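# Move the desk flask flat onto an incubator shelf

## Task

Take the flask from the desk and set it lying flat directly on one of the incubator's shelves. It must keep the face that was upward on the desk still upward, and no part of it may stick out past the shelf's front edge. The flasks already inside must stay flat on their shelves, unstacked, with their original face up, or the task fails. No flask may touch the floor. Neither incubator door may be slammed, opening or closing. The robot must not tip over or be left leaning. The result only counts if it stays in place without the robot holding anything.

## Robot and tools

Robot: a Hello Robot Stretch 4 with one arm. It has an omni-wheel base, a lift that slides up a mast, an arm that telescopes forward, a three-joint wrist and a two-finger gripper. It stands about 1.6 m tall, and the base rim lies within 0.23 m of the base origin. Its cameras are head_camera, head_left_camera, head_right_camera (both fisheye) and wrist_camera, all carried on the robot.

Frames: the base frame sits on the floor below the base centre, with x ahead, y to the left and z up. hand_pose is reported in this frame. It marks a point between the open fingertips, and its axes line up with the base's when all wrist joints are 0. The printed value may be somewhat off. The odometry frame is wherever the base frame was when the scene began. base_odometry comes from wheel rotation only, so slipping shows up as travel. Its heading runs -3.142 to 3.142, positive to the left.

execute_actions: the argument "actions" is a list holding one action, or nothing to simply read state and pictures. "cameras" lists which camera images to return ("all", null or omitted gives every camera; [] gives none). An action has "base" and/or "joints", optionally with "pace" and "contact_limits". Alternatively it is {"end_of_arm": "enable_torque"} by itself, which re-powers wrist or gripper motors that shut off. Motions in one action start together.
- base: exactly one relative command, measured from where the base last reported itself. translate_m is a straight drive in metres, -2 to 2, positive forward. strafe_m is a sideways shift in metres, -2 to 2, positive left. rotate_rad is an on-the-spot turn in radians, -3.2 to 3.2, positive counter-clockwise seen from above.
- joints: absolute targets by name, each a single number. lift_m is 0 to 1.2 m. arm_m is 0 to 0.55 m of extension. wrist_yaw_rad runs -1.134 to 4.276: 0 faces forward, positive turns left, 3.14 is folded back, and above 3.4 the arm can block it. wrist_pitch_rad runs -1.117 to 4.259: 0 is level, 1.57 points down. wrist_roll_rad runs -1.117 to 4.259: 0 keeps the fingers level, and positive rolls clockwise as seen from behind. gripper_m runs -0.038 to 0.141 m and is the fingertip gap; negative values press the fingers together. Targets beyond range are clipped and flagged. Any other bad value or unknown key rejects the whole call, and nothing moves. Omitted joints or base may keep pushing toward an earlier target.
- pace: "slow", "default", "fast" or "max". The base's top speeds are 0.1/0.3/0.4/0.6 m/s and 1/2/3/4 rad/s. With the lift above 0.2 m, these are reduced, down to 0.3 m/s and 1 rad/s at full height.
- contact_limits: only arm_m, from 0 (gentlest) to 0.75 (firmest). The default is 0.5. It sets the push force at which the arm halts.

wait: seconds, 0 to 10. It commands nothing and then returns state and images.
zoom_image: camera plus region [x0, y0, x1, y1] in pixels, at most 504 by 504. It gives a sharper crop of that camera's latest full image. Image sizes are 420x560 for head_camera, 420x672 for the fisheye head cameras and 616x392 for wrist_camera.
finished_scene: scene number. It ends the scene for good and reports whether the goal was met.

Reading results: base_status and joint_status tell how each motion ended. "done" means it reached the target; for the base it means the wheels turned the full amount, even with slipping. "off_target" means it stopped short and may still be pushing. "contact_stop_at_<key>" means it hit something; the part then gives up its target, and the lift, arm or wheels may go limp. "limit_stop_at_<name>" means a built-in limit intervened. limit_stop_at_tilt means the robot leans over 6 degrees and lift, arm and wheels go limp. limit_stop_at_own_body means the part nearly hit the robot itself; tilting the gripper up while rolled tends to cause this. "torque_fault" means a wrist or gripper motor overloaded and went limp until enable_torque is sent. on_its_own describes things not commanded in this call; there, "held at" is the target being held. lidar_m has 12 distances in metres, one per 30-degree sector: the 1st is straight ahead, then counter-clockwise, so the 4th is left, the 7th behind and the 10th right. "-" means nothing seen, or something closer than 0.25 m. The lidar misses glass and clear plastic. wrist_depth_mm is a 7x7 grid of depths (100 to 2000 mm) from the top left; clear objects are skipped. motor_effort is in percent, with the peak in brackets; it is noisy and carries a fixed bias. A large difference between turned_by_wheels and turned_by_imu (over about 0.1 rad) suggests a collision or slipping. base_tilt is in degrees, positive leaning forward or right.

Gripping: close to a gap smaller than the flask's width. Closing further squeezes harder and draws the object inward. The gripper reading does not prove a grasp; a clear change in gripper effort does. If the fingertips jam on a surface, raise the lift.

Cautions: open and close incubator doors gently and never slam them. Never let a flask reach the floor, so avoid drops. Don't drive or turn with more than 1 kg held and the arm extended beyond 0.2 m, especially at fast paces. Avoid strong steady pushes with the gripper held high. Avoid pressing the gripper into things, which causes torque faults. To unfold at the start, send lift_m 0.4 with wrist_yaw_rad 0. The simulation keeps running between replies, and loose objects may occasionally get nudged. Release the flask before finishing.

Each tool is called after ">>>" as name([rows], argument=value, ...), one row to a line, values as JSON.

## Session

>>> execute_actions(actions=[])

Scene clock: 0.00 s.
base_odometry: x=+0.000 y=+0.000 heading=+0.000 (m, m, rad; odometry frame)
turned_by_wheels: +0.000 (rad since the last result)
turned_by_imu: +0.000 (rad since the last result)
base_tilt: forward=-0.1 right=-0.6 (deg)
lidar_m: 1.31 1.15 1.12 1.31 2.16 2.18 2.58 1.98 1.39 2.93 1.77 1.77
base_status: not commanded
joint_positions: lift_m=+0.176 arm_m=-0.003 wrist_yaw_rad=+3.084 wrist_pitch_rad=+0.012 wrist_roll_rad=-0.013 gripper_m=+0.057
joint_status: not commanded
motor_effort: lift_m=+19 arm_m=+0 wrist_yaw_rad=+1 wrist_pitch_rad=-5 wrist_roll_rad=-1 gripper_m=-3 wheel_0=+0 wheel_1=+0 wheel_2=+0 (%)
hand_pose: x=-0.1147 y=+0.1038 z=+0.3505 quat_wxyz=(+0.029, -0.006, -0.006, +1.000) (m; base frame)
wrist_depth_mm: - 137 - - - - 1808 / - 137 - - - - 1756 / 110 137 268 - - - 1756 / 134 158 - - - - 1756 / - - - - - - 1808 / 1182 1255 196 1308 191 1366 1397 / 842 798 917 132 904 904 931
pictures: head_camera, head_left_camera, head_right_camera, wrist_camera
Images, in order (width x height): head_camera 420x560, head_left_camera 420x672, head_right_camera 420x672, wrist_camera 616x392.

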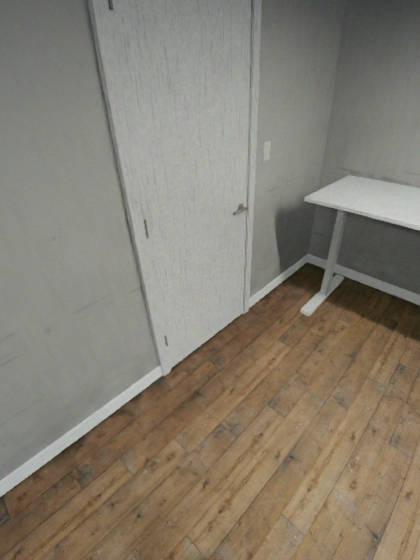

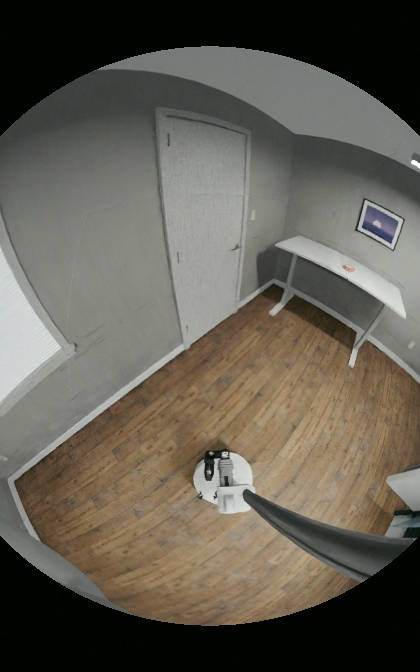

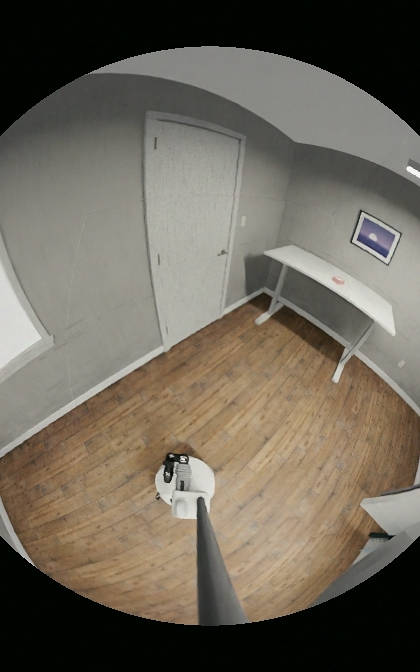

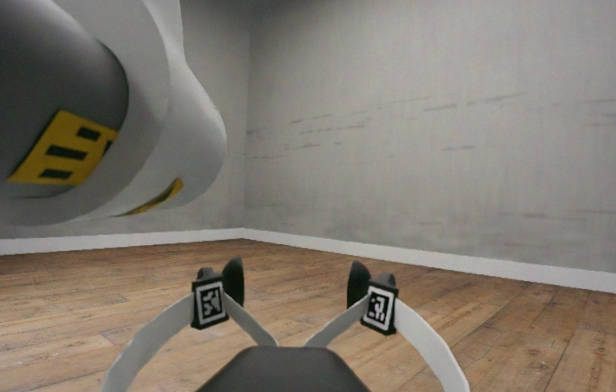

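>>> execute_actions([
  {"base":{"rotate_rad":-2.33},"joints":{"lift_m":0.5,"wrist_yaw_rad":0,"gripper_m":0.141}},
])

Scene clock: 3.67 s.
base_odometry: x=+0.000 y=+0.000 heading=-2.330 (m, m, rad; odometry frame)
turned_by_wheels: -2.330 (rad since the last result)
turned_by_imu: -2.316 (rad since the last result)
base_tilt: forward=+0.0 right=-0.8 (deg)
lidar_m: 1.58 1.42 1.81 1.78 1.53 1.20 1.12 1.18 1.75 2.14 2.30 2.67
base_status: done
joint_positions: lift_m=+0.500 arm_m=-0.003 wrist_yaw_rad=+0.000 wrist_pitch_rad=+0.012 wrist_roll_rad=-0.013 gripper_m=+0.141
joint_status: all done
motor_effort: lift_m=+22(23) arm_m=+0(0) wrist_yaw_rad=-3(7) wrist_pitch_rad=-5(5) wrist_roll_rad=+0(0) gripper_m=-1(4) wheel_0=+1(7) wheel_1=+2(7) wheel_2=+2(9) (%)
hand_pose: x=+0.4568 y=-0.0873 z=+0.6745 quat_wxyz=(+1.000, -0.006, +0.006, +0.000) (m; base frame)
wrist_depth_mm: - - - - - - - / 1078 1308 - - - - - / 1078 1336 1863 1863 - - - / 1078 1308 1921 - - - - / 1078 1255 1808 - - - - / 1756 202 1808 1756 - - - / 1464 1499 1618 130 1576 1576 1618
pictures: head_camera, head_left_camera, head_right_camera, wrist_camera
Images, in order (width x height): head_camera 420x560, head_left_camera 420x672, head_right_camera 420x672, wrist_camera 616x392.

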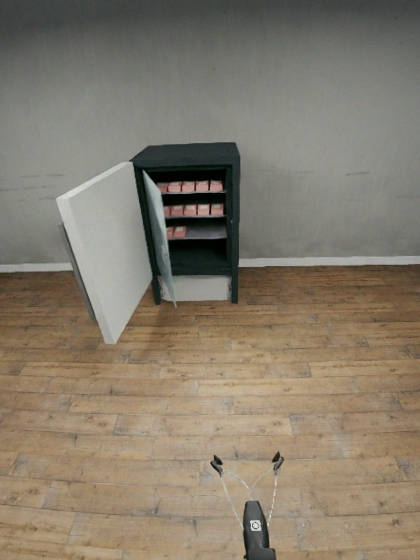

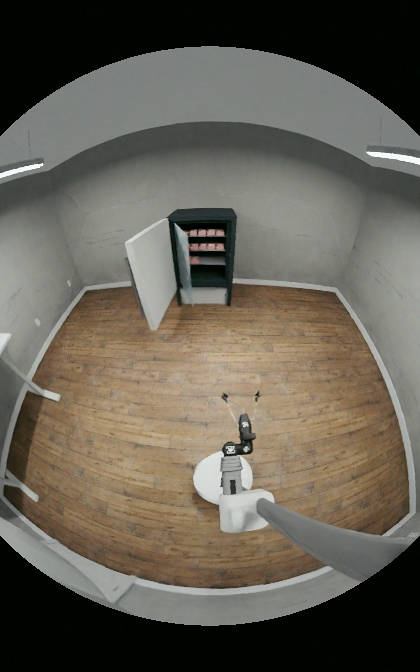

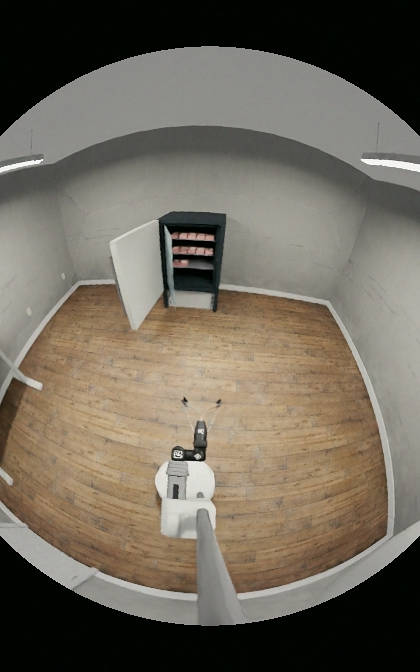

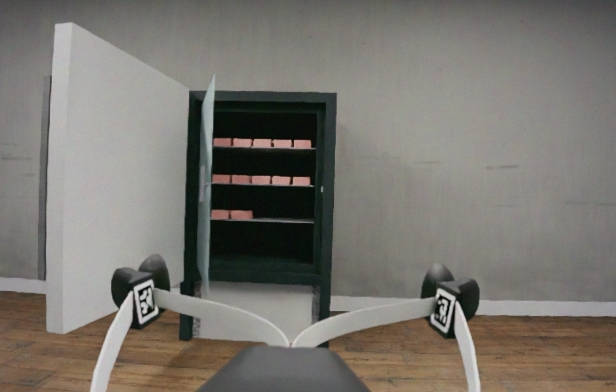

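>>> execute_actions([
  {"base":{"rotate_rad":1.571}},
], cameras=[])

>>> execute_actions([
  {"base":{"translate_m":1.2},"joints":{"lift_m":0.8,"wrist_pitch_rad":0.4},"pace":"fast"},
], cameras=["wrist_camera","head_camera"])

Scene clock: 8.73 s.
base_odometry: x=+0.000 y=+0.000 heading=-0.759 (m, m, rad; odometry frame)
turned_by_wheels: +1.571 (rad since the last result)
turned_by_imu: +1.561 (rad since the last result)
base_tilt: forward=-0.1 right=-0.6 (deg)
lidar_m: 1.76 1.54 1.19 1.13 1.20 1.77 2.17 2.28 2.64 1.86 1.40 1.80
base_status: done
joint_positions: lift_m=+0.500 arm_m=-0.003 wrist_yaw_rad=+0.000 wrist_pitch_rad=+0.012 wrist_roll_rad=-0.013 gripper_m=+0.141
joint_status: not commanded
motor_effort: lift_m=+20(22) arm_m=+0(0) wrist_yaw_rad=+1(1) wrist_pitch_rad=-5(4) wrist_roll_rad=-1(1) gripper_m=+0(1) wheel_0=-1(8) wheel_1=-2(12) wheel_2=-1(8) (%)
hand_pose: x=+0.4568 y=-0.0874 z=+0.6746 quat_wxyz=(+1.000, -0.006, +0.006, +0.000) (m; base frame)
wrist_depth_mm: 1661 - - - - - - / 1661 - - - - - - / 1661 - - 1863 - - - / 1661 - - - - - - / 1576 - - - - - - / 1618 202 1983 - 1863 - - / 1499 1499 1618 130 1537 1576 1618
pictures: none
No camera images: the call's "cameras" was empty. Leave "cameras" out to get every camera's image.

Scene clock: 13.00 s.
base_odometry: x=+0.871 y=-0.826 heading=-0.759 (m, m, rad; odometry frame)
turned_by_wheels: +0.000 (rad since the last result)
turned_by_imu: -0.004 (rad since the last result)
base_tilt: forward=+0.0 right=-0.6 (deg)
lidar_m: 0.55 0.61 0.88 1.03 1.15 1.66 3.41 3.57 1.39 2.62 0.79 0.60
base_status: done
joint_positions: lift_m=+0.800 arm_m=-0.003 wrist_yaw_rad=+0.000 wrist_pitch_rad=+0.402 wrist_roll_rad=-0.013 gripper_m=+0.141
joint_status: all done
motor_effort: lift_m=+21(24) arm_m=+0(0) wrist_yaw_rad=+0(2) wrist_pitch_rad=-4(7) wrist_roll_rad=+0(0) gripper_m=+0(1) wheel_0=+1(8) wheel_1=+2(7) wheel_2=+2(12) (%)
hand_pose: x=+0.4338 y=-0.0874 z=+0.8652 quat_wxyz=(+0.980, -0.006, +0.200, +0.001) (m; base frame)
wrist_depth_mm: 1025 1042 1008 991 1008 991 976 / 407 413 424 449 484 549 647 / 1182 1160 1182 1118 1118 1138 325 / 1255 1229 1229 1205 1205 1182 741 / 1308 1281 1281 1336 1281 1255 1205 / 1366 202 1336 1366 1336 809 1336 / 1138 1205 1255 130 1229 904 1281
pictures: head_camera, wrist_camera
Images, in order (width x height): head_camera 420x560, wrist_camera 616x392.

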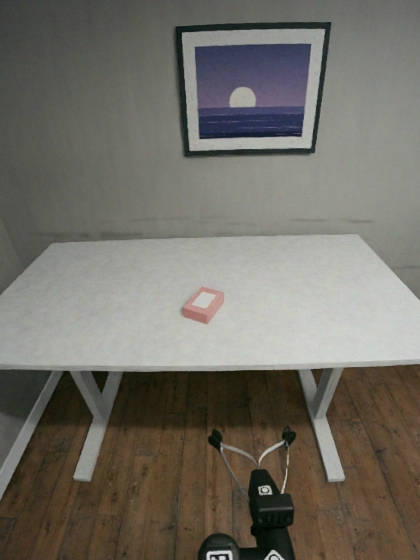

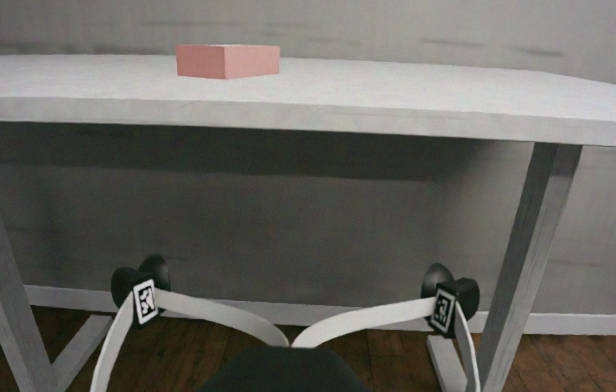

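>>> execute_actions([
  {"base":{"strafe_m":0.245},"joints":{"lift_m":0.99,"wrist_yaw_rad":-0.45},"pace":"fast"},
], cameras=[])

>>> execute_actions([
  {"joints":{"arm_m":0.35},"pace":"fast"},
], cameras=["head_camera","wrist_camera"])

Scene clock: 18.57 s.
base_odometry: x=+1.039 y=-0.648 heading=-0.759 (m, m, rad; odometry frame)
turned_by_wheels: +0.000 (rad since the last result)
turned_by_imu: -0.001 (rad since the last result)
base_tilt: forward=+0.0 right=-0.6 (deg)
lidar_m: 0.54 0.61 0.79 0.82 0.87 1.30 3.38 3.53 1.62 2.86 0.76 0.59
base_status: done
joint_positions: lift_m=+0.990 arm_m=-0.003 wrist_yaw_rad=-0.450 wrist_pitch_rad=+0.402 wrist_roll_rad=-0.013 gripper_m=+0.141
joint_status: all done
motor_effort: lift_m=+21(23) arm_m=+0(0) wrist_yaw_rad=+1(0) wrist_pitch_rad=-4(5) wrist_roll_rad=-1(1) gripper_m=+0(0) wheel_0=+0(11) wheel_1=+0(13) wheel_2=+0(3) (%)
hand_pose: x=+0.3694 y=-0.1941 z=+1.0552 quat_wxyz=(+0.955, +0.039, +0.196, -0.217) (m; base frame)
wrist_depth_mm: 931 976 1060 1160 1255 1397 1618 / 946 1025 1118 1205 1336 1537 1708 / 891 904 946 946 976 1576 1921 / 580 580 569 621 627 647 - / 433 442 459 508 1118 1863 - / 389 201 1336 1618 1160 1618 1808 / 1205 1336 1464 131 1430 1499 1537
pictures: none
No camera images: the call's "cameras" was empty. Leave "cameras" out to get every camera's image.

Scene clock: 20.37 s.
base_odometry: x=+1.039 y=-0.648 heading=-0.759 (m, m, rad; odometry frame)
turned_by_wheels: +0.000 (rad since the last result)
turned_by_imu: +0.000 (rad since the last result)
base_tilt: forward=-0.1 right=-0.7 (deg)
lidar_m: 0.55 0.62 0.81 0.80 0.87 1.31 3.39 3.54 1.59 2.83 0.79 0.61
base_status: not commanded
joint_positions: lift_m=+0.990 arm_m=+0.349 wrist_yaw_rad=-0.450 wrist_pitch_rad=+0.402 wrist_roll_rad=-0.013 gripper_m=+0.141
joint_status: all done
motor_effort: lift_m=+21(21) arm_m=+8(8) wrist_yaw_rad=+1(2) wrist_pitch_rad=-4(4) wrist_roll_rad=+0(0) gripper_m=-1(1) wheel_0=+0(0) wheel_1=-1(1) wheel_2=+0(0) (%)
hand_pose: x=+0.7205 y=-0.1942 z=+1.0552 quat_wxyz=(+0.955, +0.039, +0.196, -0.217) (m; base frame)
wrist_depth_mm: 654 699 750 820 904 1008 1160 / 668 723 788 866 976 1078 1205 / 691 759 831 891 991 1098 1308 / 580 585 597 615 615 634 647 / 433 436 442 379 455 469 469 / 342 203 312 301 334 336 366 / 287 289 293 131 301 300 306
pictures: head_camera, wrist_camera
Images, in order (width x height): head_camera 420x560, wrist_camera 616x392.

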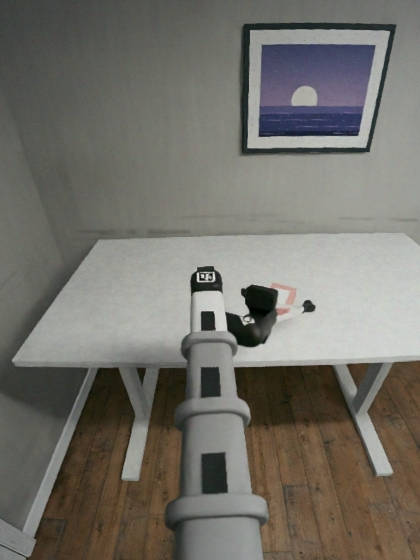

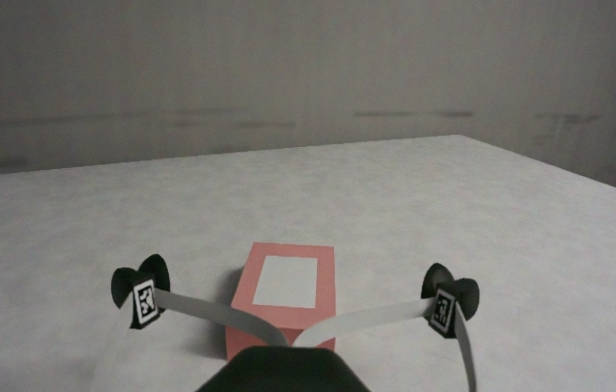

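>>> execute_actions([
  {"base":{"strafe_m":-0.027},"joints":{"arm_m":0.432,"lift_m":0.92}},
], cameras=["wrist_camera"])

Scene clock: 24.30 s.
base_odometry: x=+1.021 y=-0.667 heading=-0.759 (m, m, rad; odometry frame)
turned_by_wheels: +0.000 (rad since the last result)
turned_by_imu: +0.000 (rad since the last result)
base_tilt: forward=+0.0 right=-0.8 (deg)
lidar_m: 0.55 0.60 0.85 0.83 0.91 1.34 3.38 3.53 1.61 2.83 0.81 0.59
base_status: done
joint_positions: lift_m=+0.920 arm_m=+0.430 wrist_yaw_rad=-0.450 wrist_pitch_rad=+0.402 wrist_roll_rad=-0.013 gripper_m=+0.141
joint_status: all done
motor_effort: lift_m=+17(21) arm_m=+8(10) wrist_yaw_rad=-1(1) wrist_pitch_rad=-4(4) wrist_roll_rad=+0(0) gripper_m=+0(0) wheel_0=-2(10) wheel_1=-1(9) wheel_2=+0(0) (%)
hand_pose: x=+0.8024 y=-0.1942 z=+0.9855 quat_wxyz=(+0.955, +0.039, +0.196, -0.217) (m; base frame)
wrist_depth_mm: 580 634 683 741 820 917 1025 / 603 654 723 768 878 991 1098 / 609 627 647 661 691 723 759 / 407 418 427 436 442 455 462 / 303 314 301 247 325 330 336 / 241 202 195 196 209 240 262 / 204 206 200 131 205 213 217
pictures: wrist_camera
Images, in order (width x height): wrist_camera 616x392.

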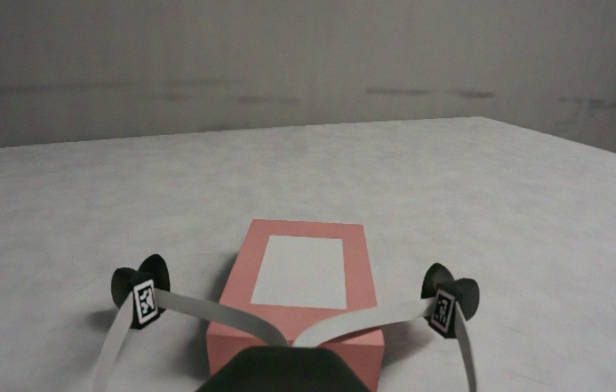

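>>> execute_actions([
  {"joints":{"lift_m":0.911,"gripper_m":0.02}},
], cameras=["wrist_camera"])

>>> execute_actions([
  {"joints":{"lift_m":0.95}},
], cameras=["wrist_camera"])

Scene clock: 29.37 s.
base_odometry: x=+1.021 y=-0.667 heading=-0.759 (m, m, rad; odometry frame)
turned_by_wheels: +0.000 (rad since the last result)
turned_by_imu: +0.000 (rad since the last result)
base_tilt: forward=-0.1 right=-0.7 (deg)
lidar_m: 0.57 0.63 0.83 0.81 0.85 1.33 3.41 3.53 1.57 2.87 0.80 0.57
base_status: not commanded
joint_positions: lift_m=+0.911 arm_m=+0.430 wrist_yaw_rad=-0.450 wrist_pitch_rad=+0.402 wrist_roll_rad=-0.013 gripper_m=+0.021
joint_status: all done
motor_effort: lift_m=+16(15) arm_m=+8(8) wrist_yaw_rad=+0(1) wrist_pitch_rad=-6(5) wrist_roll_rad=+0(0) gripper_m=-29(28) wheel_0=-2(2) wheel_1=-1(1) wheel_2=+0(0) (%)
hand_pose: x=+0.8024 y=-0.1942 z=+0.9765 quat_wxyz=(+0.955, +0.039, +0.196, -0.217) (m; base frame)
wrist_depth_mm: 591 627 683 750 820 931 991 / 609 647 723 778 854 976 1098 / 585 591 609 634 654 683 715 / 389 394 399 410 421 427 439 / 287 293 243 222 309 315 315 / 229 174 179 178 179 246 247 / 183 193 151 123 174 195 205
pictures: wrist_camera
Images, in order (width x height): wrist_camera 616x392.

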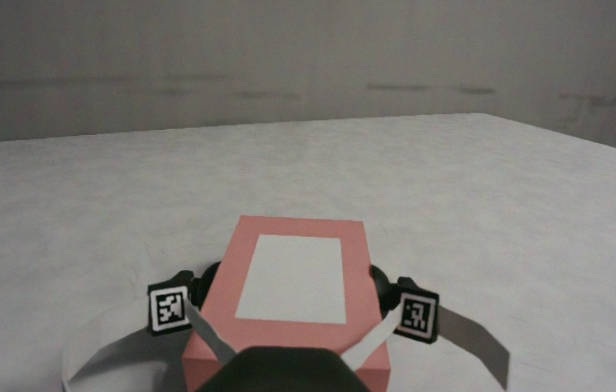

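Scene clock: 30.37 s.
base_odometry: x=+1.021 y=-0.667 heading=-0.759 (m, m, rad; odometry frame)
turned_by_wheels: +0.000 (rad since the last result)
turned_by_imu: +0.000 (rad since the last result)
base_tilt: forward=+0.0 right=-0.7 (deg)
lidar_m: 0.58 0.61 0.86 0.83 0.90 1.31 3.39 3.53 1.60 2.85 0.83 0.59
base_status: not commanded
joint_positions: lift_m=+0.950 arm_m=+0.430 wrist_yaw_rad=-0.450 wrist_pitch_rad=+0.403 wrist_roll_rad=-0.013 gripper_m=+0.021
joint_status: all done
motor_effort: lift_m=+22(24) arm_m=+8(8) wrist_yaw_rad=+1(0) wrist_pitch_rad=-6(6) wrist_roll_rad=+0(0) gripper_m=-28(29) wheel_0=-2(2) wheel_1=-1(1) wheel_2=+0(0) (%)
hand_pose: x=+0.8024 y=-0.1942 z=+1.0150 quat_wxyz=(+0.955, +0.039, +0.196, -0.217) (m; base frame)
wrist_depth_mm: 585 627 676 741 820 904 1008 / 603 654 723 798 866 976 1118 / 627 668 723 778 798 842 1138 / 480 488 504 500 521 535 544 / 355 364 244 222 379 387 392 / 283 174 179 178 180 306 303 / 229 240 151 122 173 241 258
pictures: wrist_camera
Images, in order (width x height): wrist_camera 616x392.

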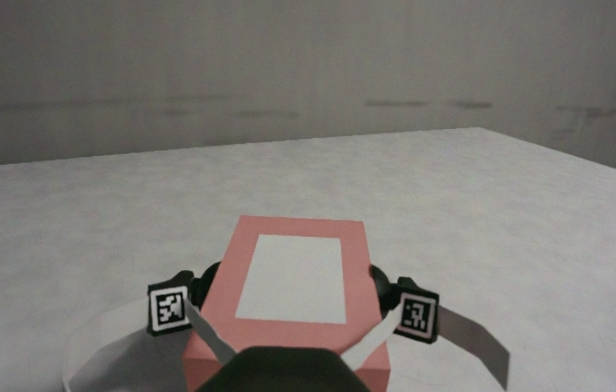

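>>> execute_actions([
  {"base":{"translate_m":-1.12},"joints":{"arm_m":0.0,"wrist_yaw_rad":0}},
], cameras=[])

>>> execute_actions([
  {"base":{"rotate_rad":-1.571},"joints":{"lift_m":0.61}},
], cameras=[])

>>> execute_actions([
  {"base":{"translate_m":1.1},"pace":"fast"},
], cameras=["wrist_camera","head_camera"])

Scene clock: 40.83 s.
base_odometry: x=+0.208 y=+0.103 heading=-0.759 (m, m, rad; odometry frame)
turned_by_wheels: +0.000 (rad since the last result)
turned_by_imu: +0.003 (rad since the last result)
base_tilt: forward=+0.0 right=-0.5 (deg)
lidar_m: 1.67 1.25 0.95 0.90 0.96 1.39 2.24 2.39 2.89 1.81 1.56 1.76
base_status: done
joint_positions: lift_m=+0.950 arm_m=+0.001 wrist_yaw_rad=+0.000 wrist_pitch_rad=+0.403 wrist_roll_rad=-0.013 gripper_m=+0.021
joint_status: all done
motor_effort: lift_m=+20(22) arm_m=-8(8) wrist_yaw_rad=+1(9) wrist_pitch_rad=-6(7) wrist_roll_rad=-1(0) gripper_m=-28(29) wheel_0=-3(5) wheel_1=-3(5) wheel_2=+1(9) (%)
hand_pose: x=+0.4378 y=-0.0874 z=+1.0151 quat_wxyz=(+0.980, -0.006, +0.200, +0.001) (m; base frame)
wrist_depth_mm: 1336 1863 - - - - - / 1366 1756 - - - - - / 1336 - - - - - - / 1336 - - - - - - / 1397 1863 242 222 - - - / 1308 174 179 179 180 1708 1708 / 1281 1397 152 122 173 1366 1430
pictures: none
No camera images: the call's "cameras" was empty. Leave "cameras" out to get every camera's image.

Scene clock: 43.23 s.
base_odometry: x=+0.208 y=+0.103 heading=-2.330 (m, m, rad; odometry frame)
turned_by_wheels: -1.571 (rad since the last result)
turned_by_imu: -1.561 (rad since the last result)
base_tilt: forward=-0.1 right=-0.7 (deg)
lidar_m: 1.75 1.57 1.77 1.69 1.28 0.94 0.90 0.96 1.39 2.23 2.39 2.89
base_status: done
joint_positions: lift_m=+0.610 arm_m=+0.001 wrist_yaw_rad=+0.000 wrist_pitch_rad=+0.403 wrist_roll_rad=-0.013 gripper_m=+0.021
joint_status: all done
motor_effort: lift_m=+17(22) arm_m=-8(8) wrist_yaw_rad=+0(3) wrist_pitch_rad=-6(6) wrist_roll_rad=-1(0) gripper_m=-31(29) wheel_0=+1(8) wheel_1=+1(3) wheel_2=+2(7) (%)
hand_pose: x=+0.4378 y=-0.0874 z=+0.6753 quat_wxyz=(+0.980, -0.006, +0.200, +0.001) (m; base frame)
wrist_depth_mm: - 1182 1863 - - - - / - 1255 1921 - - - - / - 1336 - - - - - / 1921 1863 - - - - - / 1397 1464 244 223 1537 1499 1537 / 1138 174 179 178 180 1229 1205 / 917 976 152 122 174 960 1025
pictures: none
No camera images: the call's "cameras" was empty. Leave "cameras" out to get every camera's image.

Scene clock: 47.27 s.
base_odometry: x=-0.549 y=-0.695 heading=-2.330 (m, m, rad; odometry frame)
turned_by_wheels: +0.000 (rad since the last result)
turned_by_imu: -0.003 (rad since the last result)
base_tilt: forward=-0.1 right=-0.7 (deg)
lidar_m: 0.68 0.68 0.62 1.67 1.74 2.07 2.00 2.11 2.38 2.28 2.32 1.13
base_status: done
joint_positions: lift_m=+0.610 arm_m=+0.001 wrist_yaw_rad=+0.000 wrist_pitch_rad=+0.403 wrist_roll_rad=-0.013 gripper_m=+0.021
joint_status: not commanded
motor_effort: lift_m=+17(17) arm_m=-8(8) wrist_yaw_rad=+1(1) wrist_pitch_rad=-6(6) wrist_roll_rad=+0(0) gripper_m=-30(29) wheel_0=+1(7) wheel_1=+1(9) wheel_2=+1(15) (%)
hand_pose: x=+0.4378 y=-0.0874 z=+0.6753 quat_wxyz=(+0.980, -0.006, +0.200, +0.001) (m; base frame)
wrist_depth_mm: 661 866 1182 1205 820 1281 1255 / 634 891 1281 1281 866 1336 1366 / 668 931 1308 1336 991 1430 1464 / 707 946 1042 1078 1499 1537 1464 / 715 1025 244 223 1397 1576 1576 / 768 174 179 178 180 1229 1205 / 917 960 152 122 174 960 1008
pictures: head_camera, wrist_camera
Images, in order (width x height): head_camera 420x560, wrist_camera 616x392.

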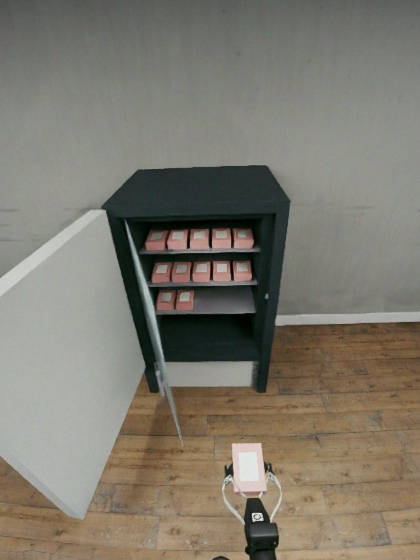

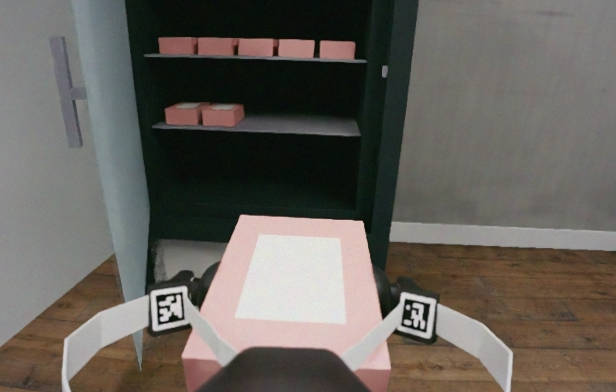

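>>> execute_actions([
  {"base":{"translate_m":0.34},"joints":{"arm_m":0.25,"lift_m":0.59}},
], cameras=["wrist_camera","head_camera"])

Scene clock: 51.50 s.
base_odometry: x=-0.782 y=-0.942 heading=-2.329 (m, m, rad; odometry frame)
turned_by_wheels: +0.000 (rad since the last result)
turned_by_imu: -0.001 (rad since the last result)
base_tilt: forward=-0.1 right=-0.6 (deg)
lidar_m: 0.77 0.36 0.47 0.49 1.74 2.39 2.35 2.51 2.38 2.31 1.91 0.78
base_status: done
joint_positions: lift_m=+0.590 arm_m=+0.249 wrist_yaw_rad=+0.000 wrist_pitch_rad=+0.403 wrist_roll_rad=-0.013 gripper_m=+0.021
joint_status: all done
motor_effort: lift_m=+17(20) arm_m=+8(9) wrist_yaw_rad=+0(0) wrist_pitch_rad=-6(7) wrist_roll_rad=+0(0) gripper_m=-28(29) wheel_0=+1(7) wheel_1=+2(9) wheel_2=+0(10) (%)
hand_pose: x=+0.6848 y=-0.0874 z=+0.6554 quat_wxyz=(+0.980, -0.006, +0.200, +0.001) (m; base frame)
wrist_depth_mm: 366 362 359 362 357 298 272 / 525 741 759 741 484 317 266 / 525 683 768 768 640 329 277 / 439 436 500 508 484 347 294 / 559 691 244 222 413 364 317 / 544 174 179 179 180 340 1008 / 473 484 151 122 174 351 991
pictures: head_camera, wrist_camera
Images, in order (width x height): head_camera 420x560, wrist_camera 616x392.

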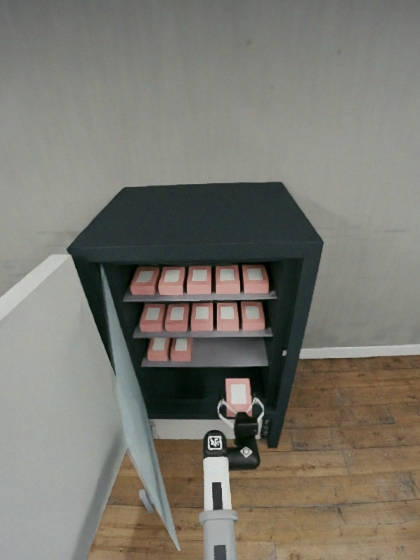

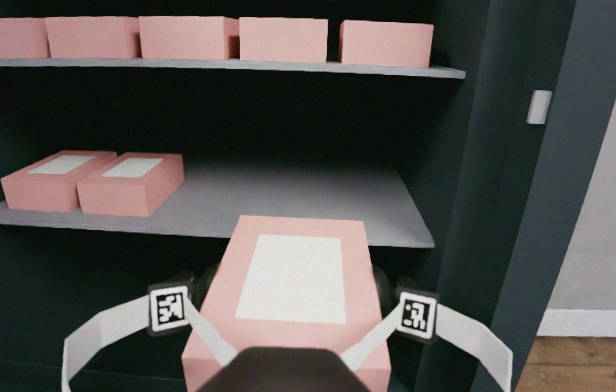

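Placement lift ≈0.552.

>>> execute_actions([
  {"base":{"strafe_m":0.012},"joints":{"arm_m":0.53,"lift_m":0.575},"contact_limits":{"arm_m":0.3}},
], cameras=["wrist_camera"])

>>> execute_actions([
  {"joints":{"lift_m":0.553},"pace":"slow"},
], cameras=["wrist_camera"])

Scene clock: 56.53 s.
base_odometry: x=-0.774 y=-0.950 heading=-2.329 (m, m, rad; odometry frame)
turned_by_wheels: +0.000 (rad since the last result)
turned_by_imu: +0.000 (rad since the last result)
base_tilt: forward=+0.0 right=-0.7 (deg)
lidar_m: 0.76 0.33 0.46 0.45 1.75 2.43 2.34 2.50 2.39 2.33 1.84 0.78
base_status: done
joint_positions: lift_m=+0.575 arm_m=+0.528 wrist_yaw_rad=+0.000 wrist_pitch_rad=+0.403 wrist_roll_rad=-0.013 gripper_m=+0.021
joint_status: all done
motor_effort: lift_m=+17(16) arm_m=+9(9) wrist_yaw_rad=+0(0) wrist_pitch_rad=-6(6) wrist_roll_rad=+0(0) gripper_m=-30(28) wheel_0=-1(10) wheel_1=+2(10) wheel_2=+0(0) (%)
contact_limits: arm_m 0.3
hand_pose: x=+0.9648 y=-0.0874 z=+0.6404 quat_wxyz=(+0.980, -0.006, +0.200, +0.001) (m; base frame)
wrist_depth_mm: 103 103 102 101 101 116 - / - 496 297 294 102 101 - / 504 512 508 500 500 351 250 / 445 452 462 466 484 345 247 / 266 340 244 222 355 324 245 / 230 174 180 179 180 273 241 / 211 223 151 122 174 223 229
pictures: wrist_camera
Images, in order (width x height): wrist_camera 616x392.

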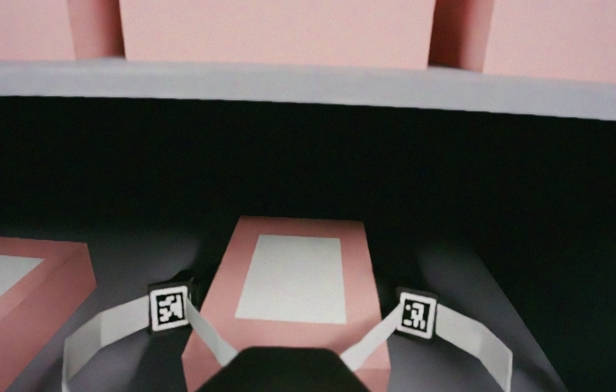

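Scene clock: 57.47 s.
base_odometry: x=-0.774 y=-0.950 heading=-2.329 (m, m, rad; odometry frame)
turned_by_wheels: +0.000 (rad since the last result)
turned_by_imu: +0.000 (rad since the last result)
base_tilt: forward=-0.1 right=-0.6 (deg)
lidar_m: 0.73 0.36 0.47 0.48 1.70 2.41 2.35 2.53 2.41 2.34 1.88 0.79
base_status: not commanded
joint_positions: lift_m=+0.553 arm_m=+0.528 wrist_yaw_rad=+0.000 wrist_pitch_rad=+0.403 wrist_roll_rad=-0.013 gripper_m=+0.021
joint_status: all done
motor_effort: lift_m=+17(18) arm_m=+8(9) wrist_yaw_rad=+0(2) wrist_pitch_rad=-6(6) wrist_roll_rad=+0(0) gripper_m=-29(30) wheel_0=-1(1) wheel_1=+1(2) wheel_2=+0(0) (%)
hand_pose: x=+0.9648 y=-0.0874 z=+0.6184 quat_wxyz=(+0.980, -0.006, +0.200, +0.001) (m; base frame)
wrist_depth_mm: 462 459 455 359 286 251 - / 480 484 477 473 473 357 253 / 500 508 508 500 492 351 252 / 392 402 413 415 424 345 249 / 243 297 243 223 310 300 247 / 224 175 179 179 181 249 238 / 187 196 152 122 173 197 208
pictures: wrist_camera
Images, in order (width x height): wrist_camera 616x392.

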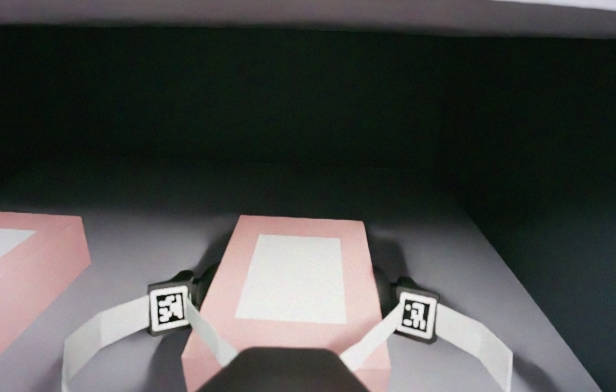

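>>> execute_actions([
  {"joints":{"gripper_m":0.115}},
], cameras=["wrist_camera"])

>>> execute_actions([
  {"joints":{"arm_m":0.35}},
], cameras=["wrist_camera","head_camera"])

Scene clock: 61.07 s.
base_odometry: x=-0.774 y=-0.950 heading=-2.329 (m, m, rad; odometry frame)
turned_by_wheels: +0.000 (rad since the last result)
turned_by_imu: +0.000 (rad since the last result)
base_tilt: forward=-0.1 right=-0.6 (deg)
lidar_m: 0.74 0.37 0.47 0.48 1.75 2.39 2.33 2.50 2.40 2.31 1.91 0.76
base_status: not commanded
joint_positions: lift_m=+0.553 arm_m=+0.528 wrist_yaw_rad=+0.000 wrist_pitch_rad=+0.401 wrist_roll_rad=-0.013 gripper_m=+0.115
joint_status: all done
motor_effort: lift_m=+17(17) arm_m=+8(9) wrist_yaw_rad=+2(2) wrist_pitch_rad=-2(6) wrist_roll_rad=+0(1) gripper_m=-1(30) wheel_0=-1(1) wheel_1=+2(1) wheel_2=+0(0) (%)
hand_pose: x=+0.9649 y=-0.0875 z=+0.6188 quat_wxyz=(+0.980, -0.006, +0.199, +0.001) (m; base frame)
wrist_depth_mm: 433 436 384 325 349 287 - / 484 480 480 477 469 353 252 / 500 508 504 500 500 349 250 / 399 402 415 424 430 349 248 / 242 301 290 237 314 304 244 / 226 220 190 187 192 250 239 / 198 198 170 136 198 206 208
pictures: wrist_camera
Images, in order (width x height): wrist_camera 616x392.

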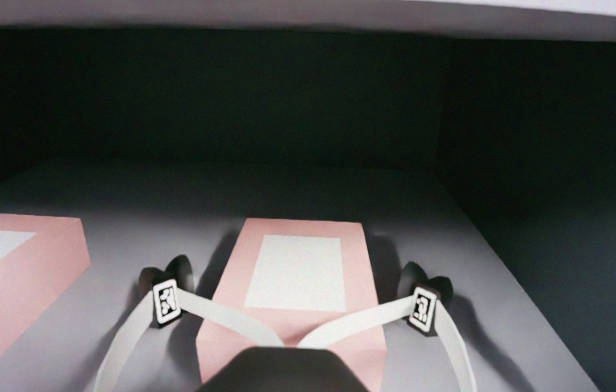

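Scene clock: 62.70 s.
base_odometry: x=-0.774 y=-0.950 heading=-2.329 (m, m, rad; odometry frame)
turned_by_wheels: +0.000 (rad since the last result)
turned_by_imu: +0.000 (rad since the last result)
base_tilt: forward=+0.0 right=-0.7 (deg)
lidar_m: 0.76 0.34 0.48 0.46 1.74 2.41 2.37 2.51 2.39 2.32 1.89 0.80
base_status: not commanded
joint_positions: lift_m=+0.553 arm_m=+0.352 wrist_yaw_rad=+0.000 wrist_pitch_rad=+0.402 wrist_roll_rad=-0.013 gripper_m=+0.115
joint_status: all done
motor_effort: lift_m=+17(17) arm_m=-9(8) wrist_yaw_rad=+0(3) wrist_pitch_rad=-5(4) wrist_roll_rad=+0(1) gripper_m=-2(1) wheel_0=-1(1) wheel_1=+2(1) wheel_2=+0(0) (%)
hand_pose: x=+0.7879 y=-0.0874 z=+0.6185 quat_wxyz=(+0.980, -0.006, +0.200, +0.001) (m; base frame)
wrist_depth_mm: 459 535 427 322 281 270 232 / 525 647 647 640 640 334 237 / 477 609 621 640 591 332 235 / 325 355 407 334 424 330 240 / 484 319 338 327 332 303 255 / 496 484 496 539 198 293 268 / 439 436 459 136 452 294 282
pictures: head_camera, wrist_camera
Images, in order (width x height): head_camera 420x560, wrist_camera 616x392.

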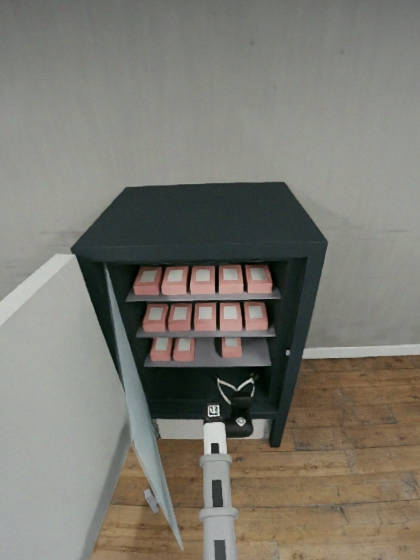

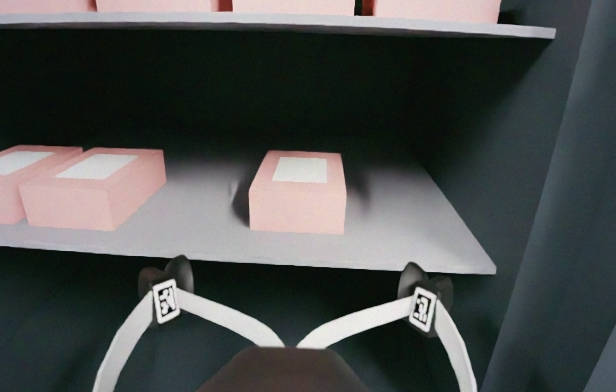

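>>> finished_scene(scene=2)

The scene is finished: the task was done.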